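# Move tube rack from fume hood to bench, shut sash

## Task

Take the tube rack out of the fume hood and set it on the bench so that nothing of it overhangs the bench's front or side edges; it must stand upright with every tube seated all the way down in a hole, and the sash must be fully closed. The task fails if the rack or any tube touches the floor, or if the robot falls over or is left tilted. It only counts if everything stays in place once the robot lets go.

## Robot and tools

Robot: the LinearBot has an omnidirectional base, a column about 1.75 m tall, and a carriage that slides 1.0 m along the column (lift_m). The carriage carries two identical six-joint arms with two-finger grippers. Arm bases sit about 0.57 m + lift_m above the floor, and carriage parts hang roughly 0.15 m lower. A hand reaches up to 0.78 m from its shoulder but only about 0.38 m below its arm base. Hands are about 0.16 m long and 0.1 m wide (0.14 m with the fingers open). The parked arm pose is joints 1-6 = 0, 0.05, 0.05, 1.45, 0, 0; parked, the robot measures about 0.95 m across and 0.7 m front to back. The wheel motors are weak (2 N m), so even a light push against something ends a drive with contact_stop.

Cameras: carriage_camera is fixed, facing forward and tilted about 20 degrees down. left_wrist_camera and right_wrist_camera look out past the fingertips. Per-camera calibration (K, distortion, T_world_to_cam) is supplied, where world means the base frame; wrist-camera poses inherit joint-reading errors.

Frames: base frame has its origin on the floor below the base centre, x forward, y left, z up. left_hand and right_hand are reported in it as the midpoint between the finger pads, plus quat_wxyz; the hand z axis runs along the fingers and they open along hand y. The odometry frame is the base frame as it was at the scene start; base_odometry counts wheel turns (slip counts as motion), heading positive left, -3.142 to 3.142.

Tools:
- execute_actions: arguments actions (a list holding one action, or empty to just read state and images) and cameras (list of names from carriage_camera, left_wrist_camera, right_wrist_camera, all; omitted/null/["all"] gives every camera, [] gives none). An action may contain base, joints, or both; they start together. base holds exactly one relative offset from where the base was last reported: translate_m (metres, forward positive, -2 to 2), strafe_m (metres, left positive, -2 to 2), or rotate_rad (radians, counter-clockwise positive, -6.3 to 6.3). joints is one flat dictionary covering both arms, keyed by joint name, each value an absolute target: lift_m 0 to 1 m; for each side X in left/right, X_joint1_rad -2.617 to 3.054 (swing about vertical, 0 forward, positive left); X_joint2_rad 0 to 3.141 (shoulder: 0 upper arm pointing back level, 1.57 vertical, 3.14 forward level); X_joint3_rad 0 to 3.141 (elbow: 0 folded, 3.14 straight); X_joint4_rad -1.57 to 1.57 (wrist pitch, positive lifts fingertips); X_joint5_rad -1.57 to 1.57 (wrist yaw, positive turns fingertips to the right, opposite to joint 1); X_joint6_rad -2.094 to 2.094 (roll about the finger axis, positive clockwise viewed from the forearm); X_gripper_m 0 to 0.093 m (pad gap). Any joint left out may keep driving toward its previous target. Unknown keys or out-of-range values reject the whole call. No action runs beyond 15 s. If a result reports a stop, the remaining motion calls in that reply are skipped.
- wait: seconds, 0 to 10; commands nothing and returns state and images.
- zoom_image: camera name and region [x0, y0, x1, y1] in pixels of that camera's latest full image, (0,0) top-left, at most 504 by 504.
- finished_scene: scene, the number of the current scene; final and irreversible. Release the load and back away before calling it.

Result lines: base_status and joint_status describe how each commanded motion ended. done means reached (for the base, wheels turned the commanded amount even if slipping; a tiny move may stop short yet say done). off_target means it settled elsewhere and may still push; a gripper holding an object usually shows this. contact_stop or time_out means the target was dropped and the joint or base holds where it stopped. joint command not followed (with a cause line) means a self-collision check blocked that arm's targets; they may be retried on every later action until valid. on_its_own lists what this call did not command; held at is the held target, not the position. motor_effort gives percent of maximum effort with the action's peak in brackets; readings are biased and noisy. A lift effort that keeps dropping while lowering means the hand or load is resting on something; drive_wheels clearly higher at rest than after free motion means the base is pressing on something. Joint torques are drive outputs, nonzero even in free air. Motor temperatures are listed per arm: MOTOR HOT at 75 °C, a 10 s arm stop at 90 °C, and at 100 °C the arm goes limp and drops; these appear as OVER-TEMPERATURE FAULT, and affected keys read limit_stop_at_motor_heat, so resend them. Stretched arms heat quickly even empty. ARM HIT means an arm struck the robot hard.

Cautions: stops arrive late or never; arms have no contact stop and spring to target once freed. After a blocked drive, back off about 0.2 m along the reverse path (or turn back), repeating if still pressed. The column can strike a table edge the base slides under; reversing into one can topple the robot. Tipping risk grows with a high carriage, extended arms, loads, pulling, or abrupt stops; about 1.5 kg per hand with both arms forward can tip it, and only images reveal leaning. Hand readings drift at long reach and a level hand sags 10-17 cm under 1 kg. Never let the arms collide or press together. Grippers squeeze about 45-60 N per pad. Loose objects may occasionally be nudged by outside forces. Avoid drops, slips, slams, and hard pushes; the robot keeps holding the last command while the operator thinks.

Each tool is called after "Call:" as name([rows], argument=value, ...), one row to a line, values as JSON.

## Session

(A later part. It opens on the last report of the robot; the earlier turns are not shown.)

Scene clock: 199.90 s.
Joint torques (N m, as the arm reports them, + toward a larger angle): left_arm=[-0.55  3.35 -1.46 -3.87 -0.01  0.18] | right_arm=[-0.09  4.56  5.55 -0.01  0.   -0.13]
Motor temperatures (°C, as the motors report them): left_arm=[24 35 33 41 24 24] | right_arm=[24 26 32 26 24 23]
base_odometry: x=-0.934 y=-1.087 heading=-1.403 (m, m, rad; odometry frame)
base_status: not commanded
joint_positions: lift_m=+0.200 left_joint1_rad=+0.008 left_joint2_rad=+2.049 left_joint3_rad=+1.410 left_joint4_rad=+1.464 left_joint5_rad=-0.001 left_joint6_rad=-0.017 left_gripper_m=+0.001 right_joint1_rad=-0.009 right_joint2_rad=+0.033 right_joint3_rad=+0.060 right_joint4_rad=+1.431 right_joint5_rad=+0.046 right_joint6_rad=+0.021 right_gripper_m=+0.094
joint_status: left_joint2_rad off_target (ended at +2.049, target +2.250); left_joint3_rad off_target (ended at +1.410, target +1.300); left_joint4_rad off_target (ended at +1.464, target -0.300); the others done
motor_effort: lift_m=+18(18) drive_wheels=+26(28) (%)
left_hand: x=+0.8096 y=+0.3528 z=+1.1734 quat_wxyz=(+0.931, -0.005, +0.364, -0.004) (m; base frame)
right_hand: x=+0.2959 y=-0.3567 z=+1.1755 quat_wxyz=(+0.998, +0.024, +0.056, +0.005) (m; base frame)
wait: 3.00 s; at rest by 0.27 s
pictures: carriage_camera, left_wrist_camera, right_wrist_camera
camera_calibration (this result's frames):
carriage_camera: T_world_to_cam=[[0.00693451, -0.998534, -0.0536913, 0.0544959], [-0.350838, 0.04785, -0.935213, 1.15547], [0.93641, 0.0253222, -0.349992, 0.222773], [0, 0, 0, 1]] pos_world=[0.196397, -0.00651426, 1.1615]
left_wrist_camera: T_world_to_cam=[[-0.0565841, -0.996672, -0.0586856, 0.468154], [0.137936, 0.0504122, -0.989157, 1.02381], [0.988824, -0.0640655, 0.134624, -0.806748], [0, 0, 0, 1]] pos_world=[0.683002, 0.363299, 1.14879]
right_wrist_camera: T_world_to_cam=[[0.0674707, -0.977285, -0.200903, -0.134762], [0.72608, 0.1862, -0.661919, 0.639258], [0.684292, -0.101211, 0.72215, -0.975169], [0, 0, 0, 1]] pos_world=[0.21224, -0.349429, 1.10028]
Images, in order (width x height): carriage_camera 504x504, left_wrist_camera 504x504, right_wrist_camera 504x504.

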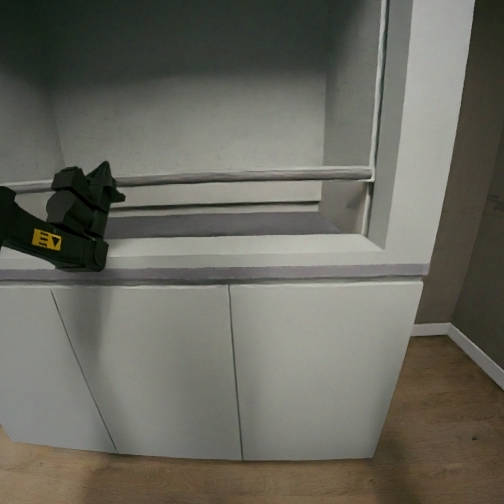

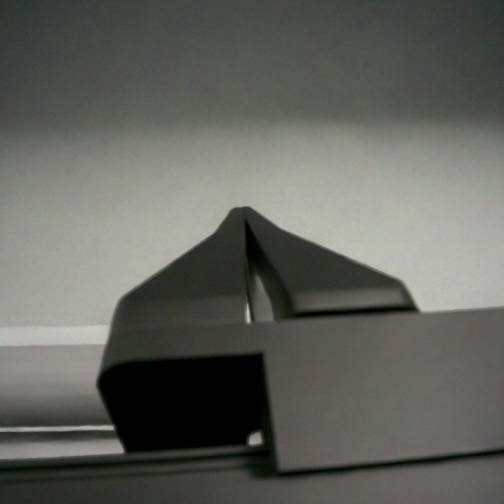

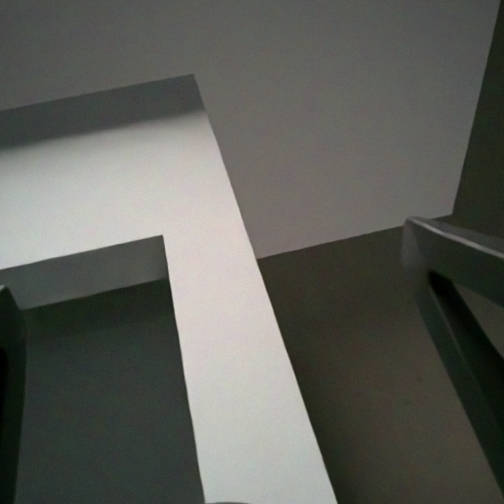

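Call:
execute_actions([
  {"base":{"translate_m":-0.2},"joints":{"left_joint2_rad":2.0,"left_joint3_rad":1.4,"left_joint4_rad":1.4}},
], cameras=[])

Call:
execute_actions([
  {"joints":{"lift_m":0.65,"left_joint2_rad":1.9,"left_joint3_rad":1.6,"left_joint4_rad":-1.27,"left_joint6_rad":1.57,"left_gripper_m":0.045}},
], cameras=[])

Call:
execute_actions([
  {"base":{"translate_m":0.2}},
], cameras=["carriage_camera","left_wrist_camera"])

Scene clock: 204.40 s.
Joint torques (N m, as the arm reports them, + toward a larger angle): left_arm=[ -0.43 -12.31   6.51   1.19  -0.08   0.07] | right_arm=[-0.04  4.59  5.63 -0.03  0.02 -0.14]
Motor temperatures (°C, as the motors report them): left_arm=[24 35 33 42 24 24] | right_arm=[24 26 32 26 24 23]
base_odometry: x=-0.967 y=-0.890 heading=-1.403 (m, m, rad; odometry frame)
base_status: done
joint_positions: lift_m=+0.200 left_joint1_rad=+0.006 left_joint2_rad=+2.004 left_joint3_rad=+1.398 left_joint4_rad=+1.395 left_joint5_rad=+0.003 left_joint6_rad=-0.006 left_gripper_m=+0.001 right_joint1_rad=-0.009 right_joint2_rad=+0.033 right_joint3_rad=+0.060 right_joint4_rad=+1.430 right_joint5_rad=+0.047 right_joint6_rad=+0.021 right_gripper_m=+0.094
joint_status: all done
motor_effort: lift_m=+21(20) drive_wheels=-2(43) (%)
left_hand: x=+0.8086 y=+0.3511 z=+1.1795 quat_wxyz=(+0.925, -0.001, +0.381, -0.001) (m; base frame)
right_hand: x=+0.2960 y=-0.3568 z=+1.1752 quat_wxyz=(+0.998, +0.024, +0.056, +0.005) (m; base frame)
pictures: none
No camera images: the call's "cameras" was empty. Leave "cameras" out to get every camera's image.

Scene clock: 206.73 s.
Joint torques (N m, as the arm reports them, + toward a larger angle): left_arm=[-0.25 -9.89  5.61  0.26  0.01  0.04] | right_arm=[-0.06  4.58  5.53 -0.04 -0.02 -0.13]
Motor temperatures (°C, as the motors report them): left_arm=[24 36 33 41 24 24] | right_arm=[24 26 32 26 24 23]
base_odometry: x=-0.967 y=-0.890 heading=-1.403 (m, m, rad; odometry frame)
base_status: not commanded
joint_positions: lift_m=+0.650 left_joint1_rad=+0.006 left_joint2_rad=+1.892 left_joint3_rad=+1.605 left_joint4_rad=-1.259 left_joint5_rad=+0.003 left_joint6_rad=+1.564 left_gripper_m=+0.045 right_joint1_rad=-0.009 right_joint2_rad=+0.033 right_joint3_rad=+0.060 right_joint4_rad=+1.430 right_joint5_rad=+0.047 right_joint6_rad=+0.021 right_gripper_m=+0.094
joint_status: all done
motor_effort: lift_m=+24(31) drive_wheels=-1(2) (%)
left_hand: x=+0.6303 y=+0.3501 z=+1.2983 quat_wxyz=(+0.010, +0.703, +0.711, +0.008) (m; base frame)
right_hand: x=+0.2960 y=-0.3568 z=+1.6249 quat_wxyz=(+0.998, +0.024, +0.056, +0.005) (m; base frame)
pictures: none
No camera images: the call's "cameras" was empty. Leave "cameras" out to get every camera's image.

Scene clock: 208.80 s.
Joint torques (N m, as the arm reports them, + toward a larger angle): left_arm=[-0.43 -9.98  5.62  0.3   0.01  0.04] | right_arm=[ 0.01  4.66  5.57  0.01 -0.04 -0.17]
Motor temperatures (°C, as the motors report them): left_arm=[24 36 33 40 24 24] | right_arm=[24 26 32 26 24 23]
base_odometry: x=-0.933 y=-1.087 heading=-1.402 (m, m, rad; odometry frame)
base_status: done
joint_positions: lift_m=+0.650 left_joint1_rad=+0.006 left_joint2_rad=+1.894 left_joint3_rad=+1.605 left_joint4_rad=-1.261 left_joint5_rad=+0.003 left_joint6_rad=+1.564 left_gripper_m=+0.045 right_joint1_rad=-0.009 right_joint2_rad=+0.033 right_joint3_rad=+0.060 right_joint4_rad=+1.429 right_joint5_rad=+0.047 right_joint6_rad=+0.021 right_gripper_m=+0.094
joint_status: not commanded
motor_effort: lift_m=+24(24) drive_wheels=-3(23) (%)
left_hand: x=+0.6297 y=+0.3501 z=+1.2976 quat_wxyz=(+0.008, +0.703, +0.711, +0.006) (m; base frame)
right_hand: x=+0.2964 y=-0.3568 z=+1.6248 quat_wxyz=(+0.998, +0.024, +0.057, +0.005) (m; base frame)
pictures: carriage_camera, left_wrist_camera
camera_calibration (this result's frames):
carriage_camera: T_world_to_cam=[[0.00693451, -0.998534, -0.0536913, 0.078624], [-0.350838, 0.04785, -0.935213, 1.57574], [0.93641, 0.0253222, -0.349992, 0.380054], [0, 0, 0, 1]] pos_world=[0.196397, -0.00651426, 1.61089]
left_wrist_camera: T_world_to_cam=[[-0.997715, -0.00267172, 0.0675121, 0.543467], [0.0406917, 0.773914, 0.631982, -1.12398], [-0.0539371, 0.633285, -0.772037, 0.943242], [0, 0, 0, 1]] pos_world=[0.638838, 0.273975, 1.40186]
Images, in order (width x height): carriage_camera 504x504, left_wrist_camera 504x504.

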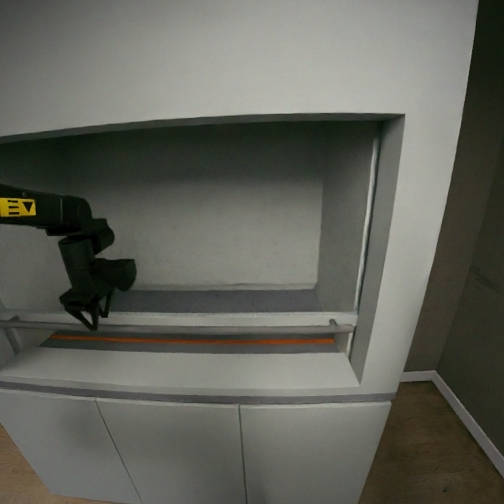

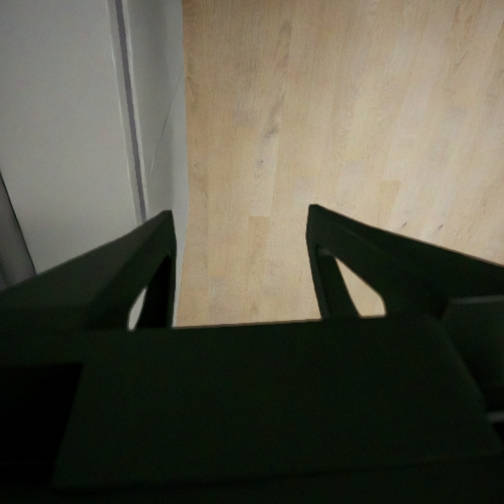

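Call:
execute_actions([
  {"base":{"translate_m":0.19}},
], cameras=["carriage_camera","left_wrist_camera"])

Scene clock: 211.93 s.
Joint torques (N m, as the arm reports them, + toward a larger angle): left_arm=[-0.38 -0.43  8.8   2.4   0.01  0.07] | right_arm=[-0.01  4.58  5.59 -0.05  0.   -0.15]
Motor temperatures (°C, as the motors report them): left_arm=[24 36 33 39 24 24] | right_arm=[24 26 32 26 24 23]
base_odometry: x=-0.903 y=-1.261 heading=-1.401 (m, m, rad; odometry frame)
base_status: translate_m contact_stop (by the wheels' count: +0.176 of +0.190)
joint_positions: lift_m=+0.650 left_joint1_rad=+0.005 left_joint2_rad=+1.791 left_joint3_rad=+1.555 left_joint4_rad=-1.573 left_joint5_rad=+0.002 left_joint6_rad=+1.564 left_gripper_m=+0.045 right_joint1_rad=-0.009 right_joint2_rad=+0.033 right_joint3_rad=+0.060 right_joint4_rad=+1.430 right_joint5_rad=+0.046 right_joint6_rad=+0.021 right_gripper_m=+0.094
joint_status: not commanded
motor_effort: lift_m=+24(24) drive_wheels=+28(46) (%)
left_hand: x=+0.5408 y=+0.3496 z=+1.3252 quat_wxyz=(-0.083, +0.698, +0.706, -0.085) (m; base frame)
right_hand: x=+0.2962 y=-0.3568 z=+1.6248 quat_wxyz=(+0.998, +0.024, +0.057, +0.005) (m; base frame)
pictures: carriage_camera, left_wrist_camera
camera_calibration (this result's frames):
carriage_camera: T_world_to_cam=[[0.00693451, -0.998534, -0.0536913, 0.078624], [-0.350838, 0.04785, -0.935213, 1.57574], [0.93641, 0.0253222, -0.349992, 0.380054], [0, 0, 0, 1]] pos_world=[0.196397, -0.00651426, 1.61089]
left_wrist_camera: T_world_to_cam=[[-0.947386, -0.00171412, 0.320088, 0.0906179], [0.201325, 0.774236, 0.600022, -1.18205], [-0.248852, 0.632895, -0.733155, 1.01405], [0, 0, 0, 1]] pos_world=[0.576176, 0.273553, 1.42371]
Images, in order (width x height): carriage_camera 504x504, left_wrist_camera 504x504.

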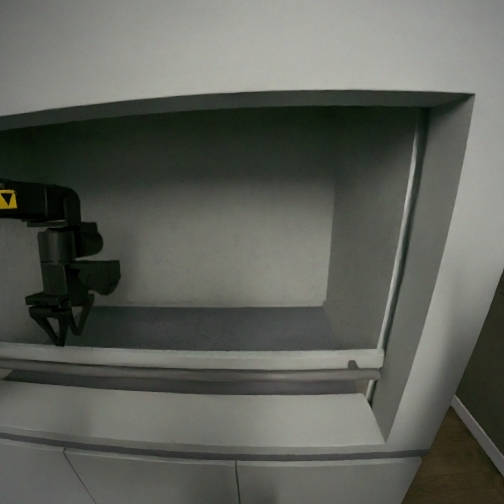

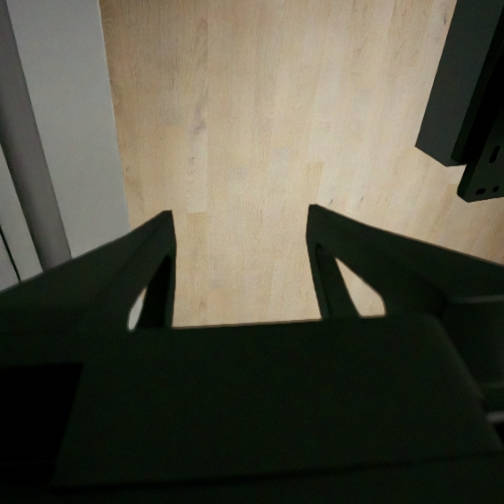

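Call:
execute_actions([
  {"base":{"translate_m":-0.1},"joints":{"left_joint2_rad":1.9,"left_joint3_rad":1.6,"left_joint4_rad":-0.85,"left_gripper_m":0.0,"left_joint6_rad":0}},
], cameras=["carriage_camera","left_wrist_camera"])

Scene clock: 214.87 s.
Joint torques (N m, as the arm reports them, + toward a larger angle): left_arm=[  0.29 -11.1    8.22   1.29  -0.07  -0.1 ] | right_arm=[-0.08  4.51  5.67 -0.01 -0.04 -0.15]
Motor temperatures (°C, as the motors report them): left_arm=[24 36 34 39 24 24] | right_arm=[24 26 32 26 24 23]
base_odometry: x=-0.920 y=-1.163 heading=-1.401 (m, m, rad; odometry frame)
base_status: done
joint_positions: lift_m=+0.650 left_joint1_rad=-0.002 left_joint2_rad=+1.898 left_joint3_rad=+1.581 left_joint4_rad=-0.866 left_joint5_rad=+0.003 left_joint6_rad=+0.006 left_gripper_m=+0.001 right_joint1_rad=-0.009 right_joint2_rad=+0.033 right_joint3_rad=+0.060 right_joint4_rad=+1.431 right_joint5_rad=+0.046 right_joint6_rad=+0.021 right_gripper_m=+0.094
joint_status: all done
motor_effort: lift_m=+24(24) drive_wheels=-3(19) (%)
left_hand: x=+0.7181 y=+0.3469 z=+1.3084 quat_wxyz=(+0.192, +0.005, +0.981, -0.001) (m; base frame)
right_hand: x=+0.2959 y=-0.3567 z=+1.6249 quat_wxyz=(+0.998, +0.024, +0.056, +0.005) (m; base frame)
pictures: carriage_camera, left_wrist_camera
camera_calibration (this result's frames):
carriage_camera: T_world_to_cam=[[0.00693451, -0.998534, -0.0536913, 0.078624], [-0.350838, 0.04785, -0.935213, 1.57574], [0.93641, 0.0253222, -0.349992, 0.380054], [0, 0, 0, 1]] pos_world=[0.196397, -0.00651426, 1.61089]
left_wrist_camera: T_world_to_cam=[[-0.051486, -0.995591, 0.0784088, 0.281579], [-0.952762, 0.0724994, 0.294939, 0.265786], [-0.299323, -0.0595197, -0.952294, 1.61079], [0, 0, 0, 1]] pos_world=[0.749873, 0.356941, 1.43347]
Images, in order (width x height): carriage_camera 504x504, left_wrist_camera 504x504.

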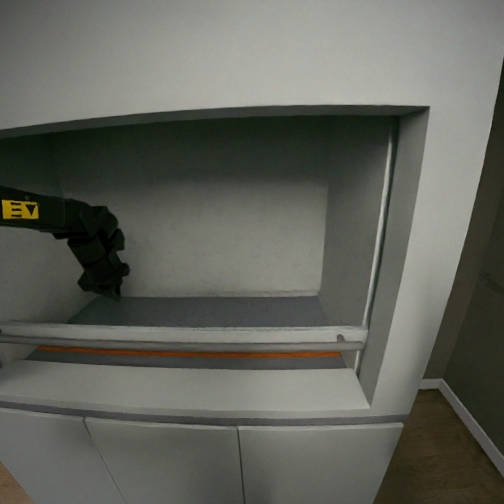

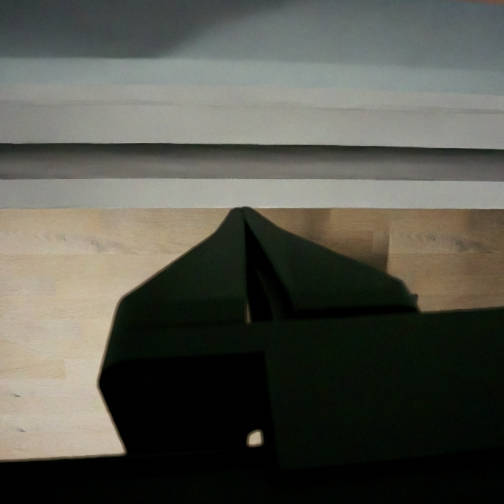

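Call:
execute_actions([
  {"base":{"translate_m":0.05}},
], cameras=[])

Call:
execute_actions([
  {"joints":{"lift_m":0.5}},
], cameras=["carriage_camera","left_wrist_camera"])

Scene clock: 219.27 s.
Joint torques (N m, as the arm reports them, + toward a larger angle): left_arm=[ 0.17 -5.29  7.88  2.92 -0.17 -0.28] | right_arm=[-0.08  4.48  5.59 -0.03 -0.02 -0.13]
Motor temperatures (°C, as the motors report them): left_arm=[24 36 34 38 24 24] | right_arm=[24 26 32 26 24 23]
base_odometry: x=-0.913 y=-1.203 heading=-1.399 (m, m, rad; odometry frame)
base_status: translate_m contact_stop (by the wheels' count: +0.041 of +0.050)
joint_positions: lift_m=+0.650 left_joint1_rad=-0.003 left_joint2_rad=+1.833 left_joint3_rad=+1.581 left_joint4_rad=-1.094 left_joint5_rad=+0.008 left_joint6_rad=+0.024 left_gripper_m=+0.001 right_joint1_rad=-0.009 right_joint2_rad=+0.033 right_joint3_rad=+0.060 right_joint4_rad=+1.428 right_joint5_rad=+0.046 right_joint6_rad=+0.021 right_gripper_m=+0.094
joint_status: not commanded
motor_effort: lift_m=+24(24) drive_wheels=+12(31) (%)
left_hand: x=+0.6644 y=+0.3460 z=+1.3179 quat_wxyz=(+0.112, +0.014, +0.994, -0.003) (m; base frame)
right_hand: x=+0.2965 y=-0.3568 z=+1.6248 quat_wxyz=(+0.998, +0.024, +0.057, +0.005) (m; base frame)
pictures: none
No camera images: the call's "cameras" was empty. Leave "cameras" out to get every camera's image.

not run: a stop came earlier in this reply.

Call:
execute_actions([
  {"base":{"translate_m":-0.2}},
], cameras=[])

Call:
execute_actions([
  {"joints":{"left_joint2_rad":1.9,"left_joint3_rad":1.6,"left_joint4_rad":1.3,"lift_m":0.45}},
], cameras=[])

Call:
execute_actions([
  {"base":{"translate_m":0.12}},
], cameras=["carriage_camera"])

Scene clock: 223.87 s.
Joint torques (N m, as the arm reports them, + toward a larger angle): left_arm=[  0.21 -10.78   8.21   1.23  -0.1   -0.1 ] | right_arm=[-0.11  4.61  5.71 -0.04 -0.03 -0.16]
Motor temperatures (°C, as the motors report them): left_arm=[24 36 35 39 24 24] | right_arm=[24 26 32 26 24 23]
base_odometry: x=-0.948 y=-1.006 heading=-1.398 (m, m, rad; odometry frame)
base_status: done
joint_positions: lift_m=+0.650 left_joint1_rad=-0.003 left_joint2_rad=+1.894 left_joint3_rad=+1.581 left_joint4_rad=-0.863 left_joint5_rad=+0.004 left_joint6_rad=+0.006 left_gripper_m=+0.001 right_joint1_rad=-0.009 right_joint2_rad=+0.033 right_joint3_rad=+0.060 right_joint4_rad=+1.431 right_joint5_rad=+0.046 right_joint6_rad=+0.021 right_gripper_m=+0.094
joint_status: not commanded
motor_effort: lift_m=+24(24) drive_wheels=-5(36) (%)
left_hand: x=+0.7188 y=+0.3466 z=+1.3105 quat_wxyz=(+0.196, +0.005, +0.981, -0.002) (m; base frame)
right_hand: x=+0.2959 y=-0.3567 z=+1.6249 quat_wxyz=(+0.998, +0.024, +0.056, +0.005) (m; base frame)
pictures: none
No camera images: the call's "cameras" was empty. Leave "cameras" out to get every camera's image.

Scene clock: 225.83 s.
Joint torques (N m, as the arm reports them, + toward a larger angle): left_arm=[  0.15 -10.89   7.31   0.9   -0.07  -0.11] | right_arm=[ 0.    4.59  5.57 -0.05 -0.03 -0.15]
Motor temperatures (°C, as the motors report them): left_arm=[24 36 35 38 24 24] | right_arm=[24 26 32 26 24 23]
base_odometry: x=-0.948 y=-1.006 heading=-1.398 (m, m, rad; odometry frame)
base_status: not commanded
joint_positions: lift_m=+0.450 left_joint1_rad=-0.003 left_joint2_rad=+1.899 left_joint3_rad=+1.588 left_joint4_rad=+1.291 left_joint5_rad=+0.004 left_joint6_rad=+0.006 left_gripper_m=+0.001 right_joint1_rad=-0.009 right_joint2_rad=+0.033 right_joint3_rad=+0.060 right_joint4_rad=+1.431 right_joint5_rad=+0.046 right_joint6_rad=+0.021 right_gripper_m=+0.094
joint_status: all done
motor_effort: lift_m=+22(22) drive_wheels=-4(5) (%)
left_hand: x=+0.7626 y=+0.3465 z=+1.5419 quat_wxyz=(+0.957, +0.003, +0.291, +0.001) (m; base frame)
right_hand: x=+0.2958 y=-0.3567 z=+1.4252 quat_wxyz=(+0.998, +0.024, +0.056, +0.005) (m; base frame)
pictures: none
No camera images: the call's "cameras" was empty. Leave "cameras" out to get every camera's image.

Scene clock: 227.50 s.
Joint torques (N m, as the arm reports them, + toward a larger angle): left_arm=[  0.17 -10.94   7.37   0.87  -0.11  -0.13] | right_arm=[ 0.08  4.54  5.51  0.   -0.04 -0.15]
Motor temperatures (°C, as the motors report them): left_arm=[24 36 35 38 24 24] | right_arm=[24 26 32 26 24 23]
base_odometry: x=-0.927 y=-1.124 heading=-1.398 (m, m, rad; odometry frame)
base_status: done
joint_positions: lift_m=+0.450 left_joint1_rad=-0.003 left_joint2_rad=+1.899 left_joint3_rad=+1.588 left_joint4_rad=+1.293 left_joint5_rad=+0.003 left_joint6_rad=+0.006 left_gripper_m=+0.001 right_joint1_rad=-0.009 right_joint2_rad=+0.033 right_joint3_rad=+0.060 right_joint4_rad=+1.431 right_joint5_rad=+0.046 right_joint6_rad=+0.021 right_gripper_m=+0.094
joint_status: not commanded
motor_effort: lift_m=+21(21) drive_wheels=-3(30) (%)
left_hand: x=+0.7623 y=+0.3466 z=+1.5422 quat_wxyz=(+0.957, +0.003, +0.290, +0.001) (m; base frame)
right_hand: x=+0.2959 y=-0.3567 z=+1.4252 quat_wxyz=(+0.998, +0.024, +0.056, +0.005) (m; base frame)
pictures: carriage_camera
camera_calibration (this result's frames):
carriage_camera: T_world_to_cam=[[0.00693451, -0.998534, -0.0536913, 0.0679008], [-0.350838, 0.04785, -0.935213, 1.38896], [0.93641, 0.0253222, -0.349992, 0.310154], [0, 0, 0, 1]] pos_world=[0.196397, -0.00651426, 1.41117]
Images, in order (width x height): carriage_camera 504x504.

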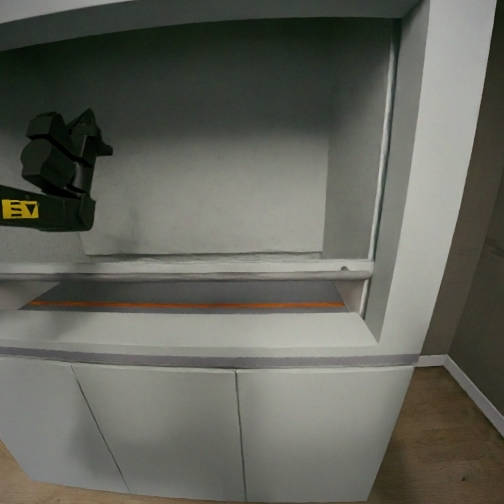

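Call:
execute_actions([
  {"joints":{"left_joint4_rad":1.56,"left_joint3_rad":1.7}},
], cameras=[])

Call:
execute_actions([
  {"base":{"translate_m":0.11}},
], cameras=["carriage_camera","left_wrist_camera"])

Scene clock: 230.13 s.
Joint torques (N m, as the arm reports them, + toward a larger angle): left_arm=[  0.12 -10.03   6.29   0.17  -0.07  -0.1 ] | right_arm=[-0.01  4.56  5.59 -0.02 -0.05 -0.13]
Motor temperatures (°C, as the motors report them): left_arm=[24 37 35 37 24 24] | right_arm=[24 26 32 26 24 23]
base_odometry: x=-0.927 y=-1.124 heading=-1.398 (m, m, rad; odometry frame)
base_status: not commanded
joint_positions: lift_m=+0.450 left_joint1_rad=-0.003 left_joint2_rad=+1.898 left_joint3_rad=+1.690 left_joint4_rad=+1.547 left_joint5_rad=+0.003 left_joint6_rad=+0.006 left_gripper_m=+0.001 right_joint1_rad=-0.009 right_joint2_rad=+0.033 right_joint3_rad=+0.060 right_joint4_rad=+1.431 right_joint5_rad=+0.046 right_joint6_rad=+0.021 right_gripper_m=+0.094
joint_status: all done
joint sent to its limit — the command would take left_joint4_rad past its upper limit, so that joint was sent only as far as its limit.
motor_effort: lift_m=+21(21) drive_wheels=-3(3) (%)
left_hand: x=+0.6823 y=+0.3468 z=+1.6032 quat_wxyz=(+0.993, +0.002, +0.116, +0.002) (m; base frame)
right_hand: x=+0.2959 y=-0.3567 z=+1.4252 quat_wxyz=(+0.998, +0.024, +0.056, +0.005) (m; base frame)
pictures: none
No camera images: the call's "cameras" was empty. Leave "cameras" out to get every camera's image.

Scene clock: 231.73 s.
Joint torques (N m, as the arm reports them, + toward a larger angle): left_arm=[  0.15 -10.02   6.64   0.18  -0.06  -0.07] | right_arm=[-0.04  4.53  5.4  -0.03 -0.05 -0.14]
Motor temperatures (°C, as the motors report them): left_arm=[24 37 35 36 24 24] | right_arm=[24 26 32 26 24 23]
base_odometry: x=-0.908 y=-1.232 heading=-1.398 (m, m, rad; odometry frame)
base_status: done
joint_positions: lift_m=+0.450 left_joint1_rad=-0.003 left_joint2_rad=+1.898 left_joint3_rad=+1.690 left_joint4_rad=+1.550 left_joint5_rad=+0.003 left_joint6_rad=+0.006 left_gripper_m=+0.001 right_joint1_rad=-0.009 right_joint2_rad=+0.033 right_joint3_rad=+0.060 right_joint4_rad=+1.430 right_joint5_rad=+0.046 right_joint6_rad=+0.021 right_gripper_m=+0.094
joint_status: not commanded
motor_effort: lift_m=+21(21) drive_wheels=-7(27) (%)
left_hand: x=+0.6816 y=+0.3468 z=+1.6034 quat_wxyz=(+0.993, +0.002, +0.114, +0.002) (m; base frame)
right_hand: x=+0.2960 y=-0.3568 z=+1.4251 quat_wxyz=(+0.998, +0.024, +0.056, +0.005) (m; base frame)
pictures: carriage_camera, left_wrist_camera
camera_calibration (this result's frames):
carriage_camera: T_world_to_cam=[[0.00693451, -0.998534, -0.0536913, 0.0679008], [-0.350838, 0.04785, -0.935213, 1.38896], [0.93641, 0.0253222, -0.349992, 0.310154], [0, 0, 0, 1]] pos_world=[0.196397, -0.00651426, 1.41117]
left_wrist_camera: T_world_to_cam=[[-0.00795819, -0.995693, -0.0923732, 0.500697], [0.607687, 0.068546, -0.791213, 0.823294], [0.794137, -0.0624306, 0.604524, -1.35973], [0, 0, 0, 1]] pos_world=[0.583495, 0.357218, 1.51964]
Images, in order (width x height): carriage_camera 504x504, left_wrist_camera 504x504.

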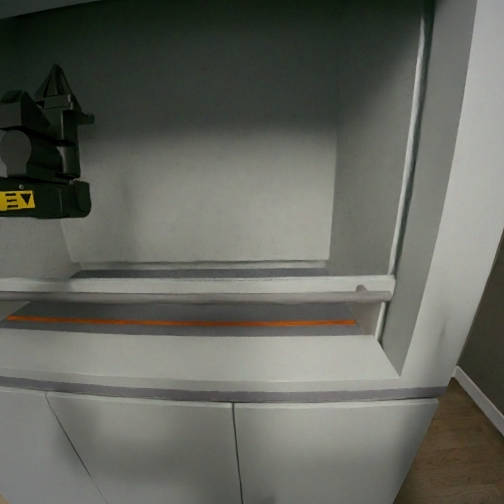

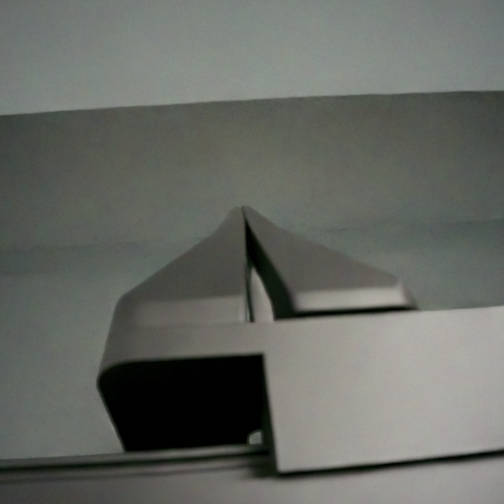

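Lower onto bar.

Call:
execute_actions([
  {"joints":{"lift_m":0.2}},
], cameras=["carriage_camera"])

Scene clock: 234.53 s.
Joint torques (N m, as the arm reports them, + toward a larger angle): left_arm=[  0.07 -10.     6.2    0.15  -0.05  -0.1 ] | right_arm=[ 0.02  4.57  5.54 -0.02  0.   -0.14]
Motor temperatures (°C, as the motors report them): left_arm=[24 37 35 36 24 24] | right_arm=[24 26 32 26 24 23]
base_odometry: x=-0.908 y=-1.232 heading=-1.398 (m, m, rad; odometry frame)
base_status: not commanded
joint_positions: lift_m=+0.200 left_joint1_rad=-0.003 left_joint2_rad=+1.897 left_joint3_rad=+1.695 left_joint4_rad=+1.555 left_joint5_rad=+0.003 left_joint6_rad=+0.006 left_gripper_m=+0.001 right_joint1_rad=-0.009 right_joint2_rad=+0.033 right_joint3_rad=+0.060 right_joint4_rad=+1.431 right_joint5_rad=+0.046 right_joint6_rad=+0.021 right_gripper_m=+0.094
joint_status: all done
motor_effort: lift_m=+22(22) drive_wheels=+7(6) (%)
left_hand: x=+0.6787 y=+0.3468 z=+1.3555 quat_wxyz=(+0.994, +0.002, +0.109, +0.001) (m; base frame)
right_hand: x=+0.2958 y=-0.3567 z=+1.1752 quat_wxyz=(+0.998, +0.024, +0.056, +0.005) (m; base frame)
pictures: carriage_camera
camera_calibration (this result's frames):
carriage_camera: T_world_to_cam=[[0.00693451, -0.998534, -0.0536913, 0.0544772], [-0.350838, 0.04785, -0.935213, 1.15514], [0.93641, 0.0253222, -0.349992, 0.222651], [0, 0, 0, 1]] pos_world=[0.196397, -0.00651426, 1.16115]
Images, in order (width x height): carriage_camera 504x504.

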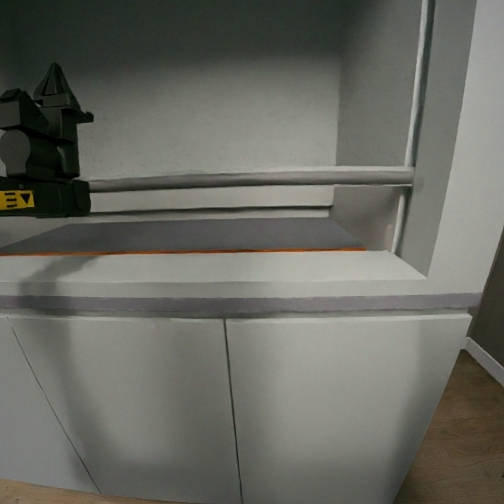

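Missed short; up, forward more.

Call:
execute_actions([
  {"joints":{"lift_m":0.36}},
], cameras=[])

Call:
execute_actions([
  {"base":{"translate_m":0.06}},
], cameras=[])

Call:
execute_actions([
  {"joints":{"lift_m":0.15}},
], cameras=["carriage_camera"])

Scene clock: 238.00 s.
Joint torques (N m, as the arm reports them, + toward a larger angle): left_arm=[ 0.24 -9.77  6.77  0.06 -0.07  0.  ] | right_arm=[ 0.08  4.58  5.52 -0.08 -0.01 -0.13]
Motor temperatures (°C, as the motors report them): left_arm=[24 37 35 35 24 24] | right_arm=[24 26 32 26 24 23]
base_odometry: x=-0.908 y=-1.232 heading=-1.398 (m, m, rad; odometry frame)
base_status: not commanded
joint_positions: lift_m=+0.360 left_joint1_rad=-0.004 left_joint2_rad=+1.894 left_joint3_rad=+1.686 left_joint4_rad=+1.555 left_joint5_rad=+0.002 left_joint6_rad=-0.003 left_gripper_m=+0.001 right_joint1_rad=-0.009 right_joint2_rad=+0.033 right_joint3_rad=+0.060 right_joint4_rad=+1.430 right_joint5_rad=+0.046 right_joint6_rad=+0.021 right_gripper_m=+0.094
joint_status: all done
motor_effort: lift_m=+24(36) drive_wheels=-3(48) (%)
left_hand: x=+0.6794 y=+0.3466 z=+1.5137 quat_wxyz=(+0.994, +0.001, +0.112, -0.004) (m; base frame)
right_hand: x=+0.2960 y=-0.3568 z=+1.3349 quat_wxyz=(+0.998, +0.024, +0.056, +0.005) (m; base frame)
pictures: none
No camera images: the call's "cameras" was empty. Leave "cameras" out to get every camera's image.

Scene clock: 239.33 s.
Joint torques (N m, as the arm reports them, + toward a larger angle): left_arm=[ 0.27 -2.6   4.14 -0.13 -0.09  0.19] | right_arm=[-0.07  4.63  5.67 -0.03 -0.02 -0.15]
Motor temperatures (°C, as the motors report them): left_arm=[24 37 35 35 24 24] | right_arm=[24 26 32 26 24 23]
base_odometry: x=-0.898 y=-1.290 heading=-1.396 (m, m, rad; odometry frame)
base_status: translate_m contact_stop (by the wheels' count: +0.059 of +0.060)
joint_positions: lift_m=+0.360 left_joint1_rad=-0.004 left_joint2_rad=+1.816 left_joint3_rad=+1.719 left_joint4_rad=+1.557 left_joint5_rad=+0.003 left_joint6_rad=-0.017 left_gripper_m=+0.001 right_joint1_rad=-0.009 right_joint2_rad=+0.033 right_joint3_rad=+0.060 right_joint4_rad=+1.431 right_joint5_rad=+0.046 right_joint6_rad=+0.021 right_gripper_m=+0.094
joint_status: not commanded
motor_effort: lift_m=+24(24) drive_wheels=+7(41) (%)
left_hand: x=+0.6298 y=+0.3466 z=+1.5520 quat_wxyz=(+0.998, +0.001, +0.056, -0.011) (m; base frame)
right_hand: x=+0.2959 y=-0.3567 z=+1.3349 quat_wxyz=(+0.998, +0.024, +0.056, +0.005) (m; base frame)
pictures: none
No camera images: the call's "cameras" was empty. Leave "cameras" out to get every camera's image.

not run: a stop came earlier in this reply.

Call:
execute_actions([
  {"base":{"translate_m":-0.03},"joints":{"lift_m":0.4}},
], cameras=["carriage_camera"])

Call:
execute_actions([
  {"joints":{"lift_m":0.15}},
], cameras=["carriage_camera"])

Scene clock: 241.10 s.
Joint torques (N m, as the arm reports them, + toward a larger angle): left_arm=[ 0.28 -7.86  4.36 -0.01 -0.07  0.05] | right_arm=[-0.06  4.6   5.62 -0.01  0.01 -0.15]
Motor temperatures (°C, as the motors report them): left_arm=[24 37 35 34 24 24] | right_arm=[24 26 32 26 24 23]
base_odometry: x=-0.903 y=-1.261 heading=-1.396 (m, m, rad; odometry frame)
base_status: done
joint_positions: lift_m=+0.400 left_joint1_rad=-0.004 left_joint2_rad=+1.873 left_joint3_rad=+1.719 left_joint4_rad=+1.557 left_joint5_rad=+0.004 left_joint6_rad=-0.010 left_gripper_m=+0.001 right_joint1_rad=-0.009 right_joint2_rad=+0.033 right_joint3_rad=+0.060 right_joint4_rad=+1.431 right_joint5_rad=+0.046 right_joint6_rad=+0.021 right_gripper_m=+0.094
joint_status: all done
motor_effort: lift_m=+23(30) drive_wheels=+6(13) (%)
left_hand: x=+0.6601 y=+0.3464 z=+1.5716 quat_wxyz=(+0.996, +0.002, +0.084, -0.007) (m; base frame)
right_hand: x=+0.2959 y=-0.3567 z=+1.3750 quat_wxyz=(+0.998, +0.024, +0.056, +0.005) (m; base frame)
pictures: carriage_camera
camera_calibration (this result's frames):
carriage_camera: T_world_to_cam=[[0.00693451, -0.998534, -0.0536913, 0.0652049], [-0.350838, 0.04785, -0.935213, 1.342], [0.93641, 0.0253222, -0.349992, 0.29258], [0, 0, 0, 1]] pos_world=[0.196397, -0.00651426, 1.36096]
Images, in order (width x height): carriage_camera 504x504.

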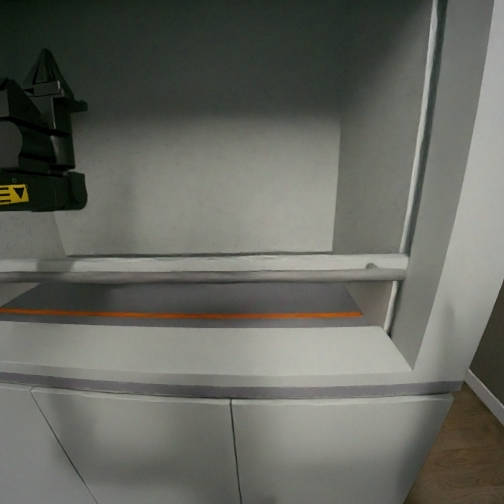

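Scene clock: 242.63 s.
Joint torques (N m, as the arm reports them, + toward a larger angle): left_arm=[ 0.16 -1.89  1.1  -0.25 -0.05  0.03] | right_arm=[ 0.    4.63  5.56 -0.04 -0.02 -0.15]
Motor temperatures (°C, as the motors report them): left_arm=[24 37 35 34 24 24] | right_arm=[24 26 32 26 24 23]
base_odometry: x=-0.903 y=-1.261 heading=-1.396 (m, m, rad; odometry frame)
base_status: not commanded
joint_positions: lift_m=+0.150 left_joint1_rad=-0.002 left_joint2_rad=+1.808 left_joint3_rad=+1.759 left_joint4_rad=+1.556 left_joint5_rad=+0.002 left_joint6_rad=-0.006 left_gripper_m=+0.001 right_joint1_rad=-0.009 right_joint2_rad=+0.033 right_joint3_rad=+0.060 right_joint4_rad=+1.433 right_joint5_rad=+0.046 right_joint6_rad=+0.021 right_gripper_m=+0.094
joint_status: all done
motor_effort: lift_m=+19(22) drive_wheels=+5(10) (%)
left_hand: x=+0.6144 y=+0.3474 z=+1.3559 quat_wxyz=(+0.999, +0.001, +0.032, -0.004) (m; base frame)
right_hand: x=+0.2955 y=-0.3567 z=+1.1255 quat_wxyz=(+0.998, +0.024, +0.055, +0.005) (m; base frame)
pictures: carriage_camera
camera_calibration (this result's frames):
carriage_camera: T_world_to_cam=[[0.00693451, -0.998534, -0.0536913, 0.051809], [-0.350838, 0.04785, -0.935213, 1.10867], [0.93641, 0.0253222, -0.349992, 0.205258], [0, 0, 0, 1]] pos_world=[0.196397, -0.00651426, 1.11146]
Images, in order (width x height): carriage_camera 504x504.

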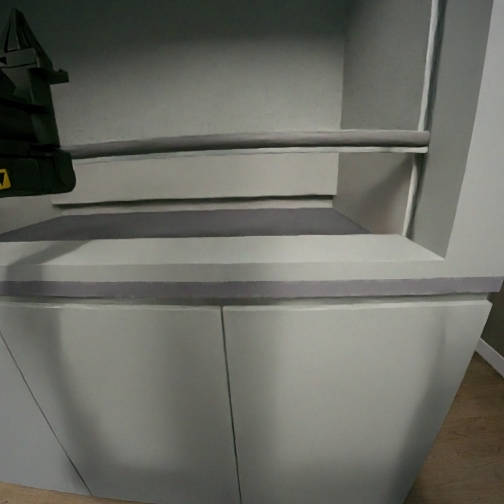

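Call:
execute_actions([
  {"joints":{"lift_m":0.0,"left_joint2_rad":2.0,"left_joint3_rad":1.6}},
], cameras=["carriage_camera"])

Scene clock: 247.40 s.
Joint torques (N m, as the arm reports them, + toward a larger angle): left_arm=[-0.17  9.28 -9.01 -0.43  0.05  0.07] | right_arm=[ 0.02  4.7   5.55 -0.07  0.   -0.14]
Motor temperatures (°C, as the motors report them): left_arm=[24 36 34 34 24 24] | right_arm=[24 26 33 26 24 23]
base_odometry: x=-0.903 y=-1.261 heading=-1.396 (m, m, rad; odometry frame)
base_status: not commanded
joint_positions: lift_m=+0.001 left_joint1_rad=+0.003 left_joint2_rad=+1.774 left_joint3_rad=+1.798 left_joint4_rad=+1.555 left_joint5_rad=-0.007 left_joint6_rad=-0.007 left_gripper_m=+0.001 right_joint1_rad=-0.009 right_joint2_rad=+0.033 right_joint3_rad=+0.060 right_joint4_rad=+1.432 right_joint5_rad=+0.046 right_joint6_rad=+0.021 right_gripper_m=+0.094
joint_status: left_joint2_rad off_target (ended at +1.774, target +2.000); left_joint3_rad off_target (ended at +1.798, target +1.600); the others done
motor_effort: lift_m=+10(19) drive_wheels=-6(19) (%)
left_hand: x=+0.5836 y=+0.3505 z=+1.2272 quat_wxyz=(+1.000, -0.003, -0.004, -0.002) (m; base frame)
right_hand: x=+0.2956 y=-0.3567 z=+0.9763 quat_wxyz=(+0.998, +0.024, +0.055, +0.005) (m; base frame)
pictures: carriage_camera
camera_calibration (this result's frames):
carriage_camera: T_world_to_cam=[[0.00693451, -0.998534, -0.0536913, 0.0438017], [-0.350838, 0.04785, -0.935213, 0.969192], [0.93641, 0.0253222, -0.349992, 0.153062], [0, 0, 0, 1]] pos_world=[0.196397, -0.00651426, 0.962323]
Images, in order (width x height): carriage_camera 504x504.

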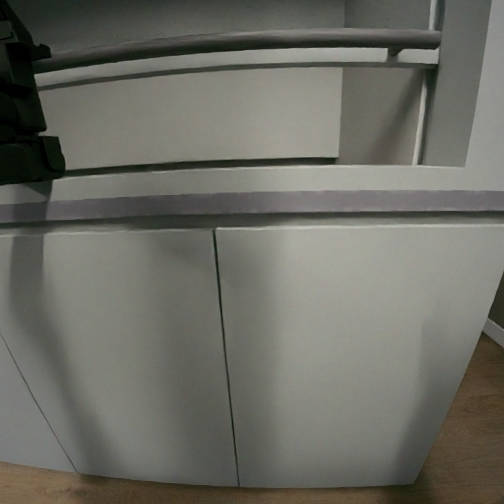

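Call:
execute_actions([
  {"base":{"translate_m":-0.3},"joints":{"lift_m":0.05,"left_joint2_rad":1.9,"left_joint3_rad":1.7}},
], cameras=[])

Call:
execute_actions([
  {"joints":{"lift_m":0.35,"left_joint2_rad":1.6,"left_joint3_rad":1.2,"left_joint4_rad":0.3,"left_joint6_rad":1.57,"left_gripper_m":0.093}},
], cameras=["carriage_camera"])

Scene clock: 252.30 s.
Joint torques (N m, as the arm reports them, + toward a larger angle): left_arm=[ 0.06 -9.96  4.8   0.1  -0.01  0.06] | right_arm=[-0.03  4.63  5.57 -0.03 -0.01 -0.14]
Motor temperatures (°C, as the motors report them): left_arm=[24 36 34 33 24 24] | right_arm=[24 26 33 26 24 23]
base_odometry: x=-0.955 y=-0.966 heading=-1.395 (m, m, rad; odometry frame)
base_status: done
joint_positions: lift_m=+0.050 left_joint1_rad=+0.000 left_joint2_rad=+1.898 left_joint3_rad=+1.715 left_joint4_rad=+1.553 left_joint5_rad=-0.004 left_joint6_rad=-0.007 left_gripper_m=+0.001 right_joint1_rad=-0.009 right_joint2_rad=+0.033 right_joint3_rad=+0.060 right_joint4_rad=+1.430 right_joint5_rad=+0.046 right_joint6_rad=+0.021 right_gripper_m=+0.094
joint_status: all done
motor_effort: lift_m=+23(30) drive_wheels=-7(40) (%)
left_hand: x=+0.6748 y=+0.3492 z=+1.2109 quat_wxyz=(+0.995, -0.002, +0.100, -0.003) (m; base frame)
right_hand: x=+0.2961 y=-0.3567 z=+1.0251 quat_wxyz=(+0.998, +0.024, +0.056, +0.005) (m; base frame)
pictures: none
No camera images: the call's "cameras" was empty. Leave "cameras" out to get every camera's image.

Scene clock: 254.03 s.
Joint torques (N m, as the arm reports them, + toward a larger angle): left_arm=[-0.01 -9.64  7.16  1.87  0.03 -0.06] | right_arm=[ 0.09  4.49  5.6  -0.06 -0.01 -0.15]
Motor temperatures (°C, as the motors report them): left_arm=[24 36 34 33 24 24] | right_arm=[24 26 33 26 24 23]
base_odometry: x=-0.955 y=-0.966 heading=-1.395 (m, m, rad; odometry frame)
base_status: not commanded
joint_positions: lift_m=+0.350 left_joint1_rad=+0.000 left_joint2_rad=+1.605 left_joint3_rad=+1.207 left_joint4_rad=+0.312 left_joint5_rad=-0.004 left_joint6_rad=+1.563 left_gripper_m=+0.093 right_joint1_rad=-0.009 right_joint2_rad=+0.033 right_joint3_rad=+0.060 right_joint4_rad=+1.430 right_joint5_rad=+0.046 right_joint6_rad=+0.021 right_gripper_m=+0.094
joint_status: all done
motor_effort: lift_m=+24(30) drive_wheels=-4(7) (%)
left_hand: x=+0.7920 y=+0.3492 z=+1.2088 quat_wxyz=(+0.479, +0.518, +0.524, +0.477) (m; base frame)
right_hand: x=+0.2960 y=-0.3568 z=+1.3250 quat_wxyz=(+0.998, +0.024, +0.056, +0.005) (m; base frame)
pictures: carriage_camera
camera_calibration (this result's frames):
carriage_camera: T_world_to_cam=[[0.00693451, -0.998534, -0.0536913, 0.0625167], [-0.350838, 0.04785, -0.935213, 1.29518], [0.93641, 0.0253222, -0.349992, 0.275057], [0, 0, 0, 1]] pos_world=[0.196397, -0.00651426, 1.31089]
Images, in order (width x height): carriage_camera 504x504.

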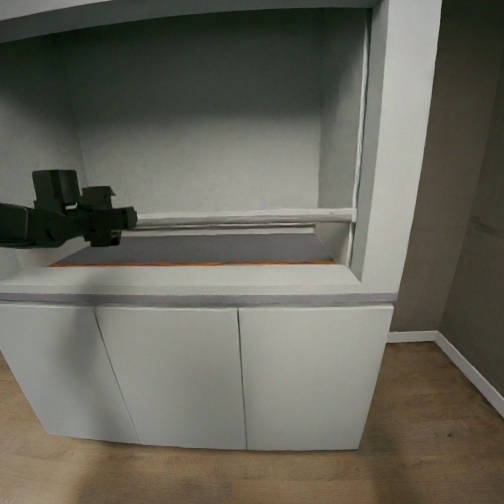

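Call:
execute_actions([
  {"base":{"translate_m":0.178},"joints":{"lift_m":0.33}},
], cameras=["left_wrist_camera"])

Call:
execute_actions([
  {"joints":{"left_gripper_m":0.0}},
], cameras=[])

Call:
execute_actions([
  {"base":{"translate_m":0.02},"joints":{"lift_m":0.2,"left_gripper_m":0.0,"left_joint4_rad":0.0,"left_joint3_rad":1.1,"left_joint2_rad":1.7}},
], cameras=["carriage_camera"])

Scene clock: 257.77 s.
Joint torques (N m, as the arm reports them, + toward a larger angle): left_arm=[-0.06 -9.18  7.38  2.1  -0.02 -0.05] | right_arm=[ 0.    4.55  5.5  -0.03  0.   -0.14]
Motor temperatures (°C, as the motors report them): left_arm=[24 36 34 34 24 24] | right_arm=[24 26 33 26 24 23]
base_odometry: x=-0.924 y=-1.141 heading=-1.395 (m, m, rad; odometry frame)
base_status: done
joint_positions: lift_m=+0.330 left_joint1_rad=+0.000 left_joint2_rad=+1.600 left_joint3_rad=+1.206 left_joint4_rad=+0.282 left_joint5_rad=-0.001 left_joint6_rad=+1.566 left_gripper_m=+0.093 right_joint1_rad=-0.009 right_joint2_rad=+0.033 right_joint3_rad=+0.060 right_joint4_rad=+1.431 right_joint5_rad=+0.046 right_joint6_rad=+0.021 right_gripper_m=+0.094
joint_status: all done
motor_effort: lift_m=+21(22) drive_wheels=+8(32) (%)
left_hand: x=+0.7903 y=+0.3487 z=+1.1835 quat_wxyz=(+0.472, +0.526, +0.529, +0.470) (m; base frame)
right_hand: x=+0.2959 y=-0.3567 z=+1.3052 quat_wxyz=(+0.998, +0.024, +0.056, +0.005) (m; base frame)
pictures: left_wrist_camera
camera_calibration (this result's frames):
left_wrist_camera: T_world_to_cam=[[-0.1985, 0.00411215, -0.980092, 1.3172], [-0.623538, 0.77099, 0.129521, 0.0632492], [0.756174, 0.636834, -0.150478, -0.512385], [0, 0, 0, 1]] pos_world=[0.688354, 0.272123, 1.20568]
Images, in order (width x height): left_wrist_camera 504x504.

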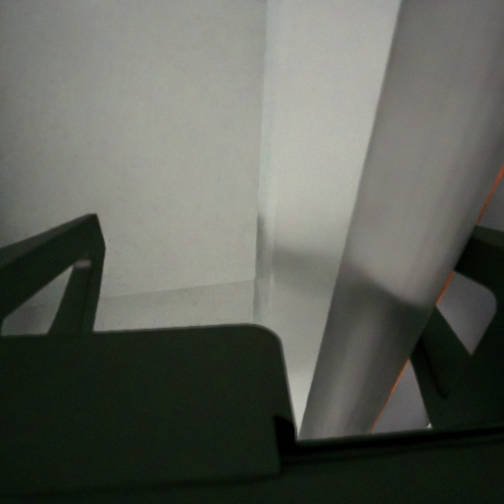

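Scene clock: 258.50 s.
Joint torques (N m, as the arm reports them, + toward a larger angle): left_arm=[ 0.04 -9.91  8.95  2.5  -0.05 -0.18] | right_arm=[-0.14  4.44  5.5  -0.04 -0.03 -0.11]
Motor temperatures (°C, as the motors report them): left_arm=[24 36 35 34 24 24] | right_arm=[24 26 33 26 24 23]
base_odometry: x=-0.924 y=-1.141 heading=-1.395 (m, m, rad; odometry frame)
base_status: not commanded
joint_positions: lift_m=+0.330 left_joint1_rad=+0.000 left_joint2_rad=+1.611 left_joint3_rad=+1.182 left_joint4_rad=+0.241 left_joint5_rad=+0.000 left_joint6_rad=+1.575 left_gripper_m=+0.037 right_joint1_rad=-0.009 right_joint2_rad=+0.033 right_joint3_rad=+0.060 right_joint4_rad=+1.431 right_joint5_rad=+0.046 right_joint6_rad=+0.021 right_gripper_m=+0.094
joint_status: left_gripper_m off_target (ended at +0.037, target +0.000)
motor_effort: lift_m=+22(22) drive_wheels=+8(9) (%)
left_hand: x=+0.7888 y=+0.3486 z=+1.1560 quat_wxyz=(+0.450, +0.546, +0.544, +0.452) (m; base frame)
right_hand: x=+0.2959 y=-0.3567 z=+1.3052 quat_wxyz=(+0.998, +0.024, +0.056, +0.005) (m; base frame)
pictures: none
No camera images: the call's "cameras" was empty. Leave "cameras" out to get every camera's image.

Scene clock: 259.57 s.
Joint torques (N m, as the arm reports them, + toward a larger angle): left_arm=[-0.01  5.92 -0.94 -1.86 -0.03 -0.16] | right_arm=[ 0.02  4.62  5.61 -0.08 -0.03 -0.14]
Motor temperatures (°C, as the motors report them): left_arm=[24 36 34 34 24 24] | right_arm=[24 26 33 26 24 23]
base_odometry: x=-0.920 y=-1.160 heading=-1.394 (m, m, rad; odometry frame)
base_status: done
joint_positions: lift_m=+0.201 left_joint1_rad=+0.000 left_joint2_rad=+1.515 left_joint3_rad=+1.221 left_joint4_rad=+0.439 left_joint5_rad=+0.000 left_joint6_rad=+1.571 left_gripper_m=+0.022 right_joint1_rad=-0.009 right_joint2_rad=+0.033 right_joint3_rad=+0.060 right_joint4_rad=+1.432 right_joint5_rad=+0.046 right_joint6_rad=+0.021 right_gripper_m=+0.094
joint_status: left_joint2_rad off_target (ended at +1.515, target +1.700); left_joint3_rad off_target (ended at +1.221, target +1.100); left_joint4_rad off_target (ended at +0.439, target +0.000); left_gripper_m off_target (ended at +0.022, target +0.000); the others done
motor_effort: lift_m=+17(19) drive_wheels=+15(50) (%)
left_hand: x=+0.7695 y=+0.3485 z=+1.1415 quat_wxyz=(+0.535, +0.463, +0.462, +0.535) (m; base frame)
right_hand: x=+0.2957 y=-0.3567 z=+1.1757 quat_wxyz=(+0.998, +0.024, +0.055, +0.005) (m; base frame)
pictures: carriage_camera
camera_calibration (this result's frames):
carriage_camera: T_world_to_cam=[[0.00693451, -0.998534, -0.0536913, 0.0544985], [-0.350838, 0.04785, -0.935213, 1.15551], [0.93641, 0.0253222, -0.349992, 0.222789], [0, 0, 0, 1]] pos_world=[0.196397, -0.00651426, 1.16155]
Images, in order (width x height): carriage_camera 504x504.

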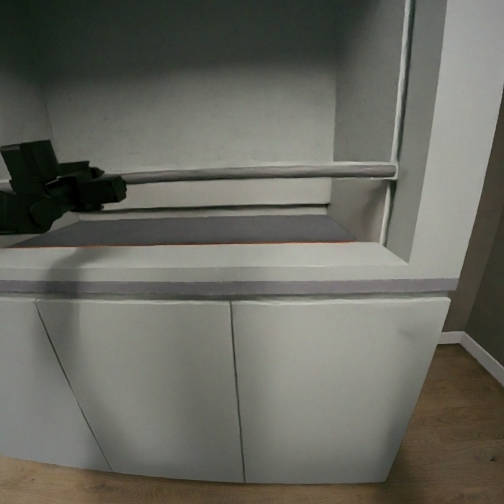

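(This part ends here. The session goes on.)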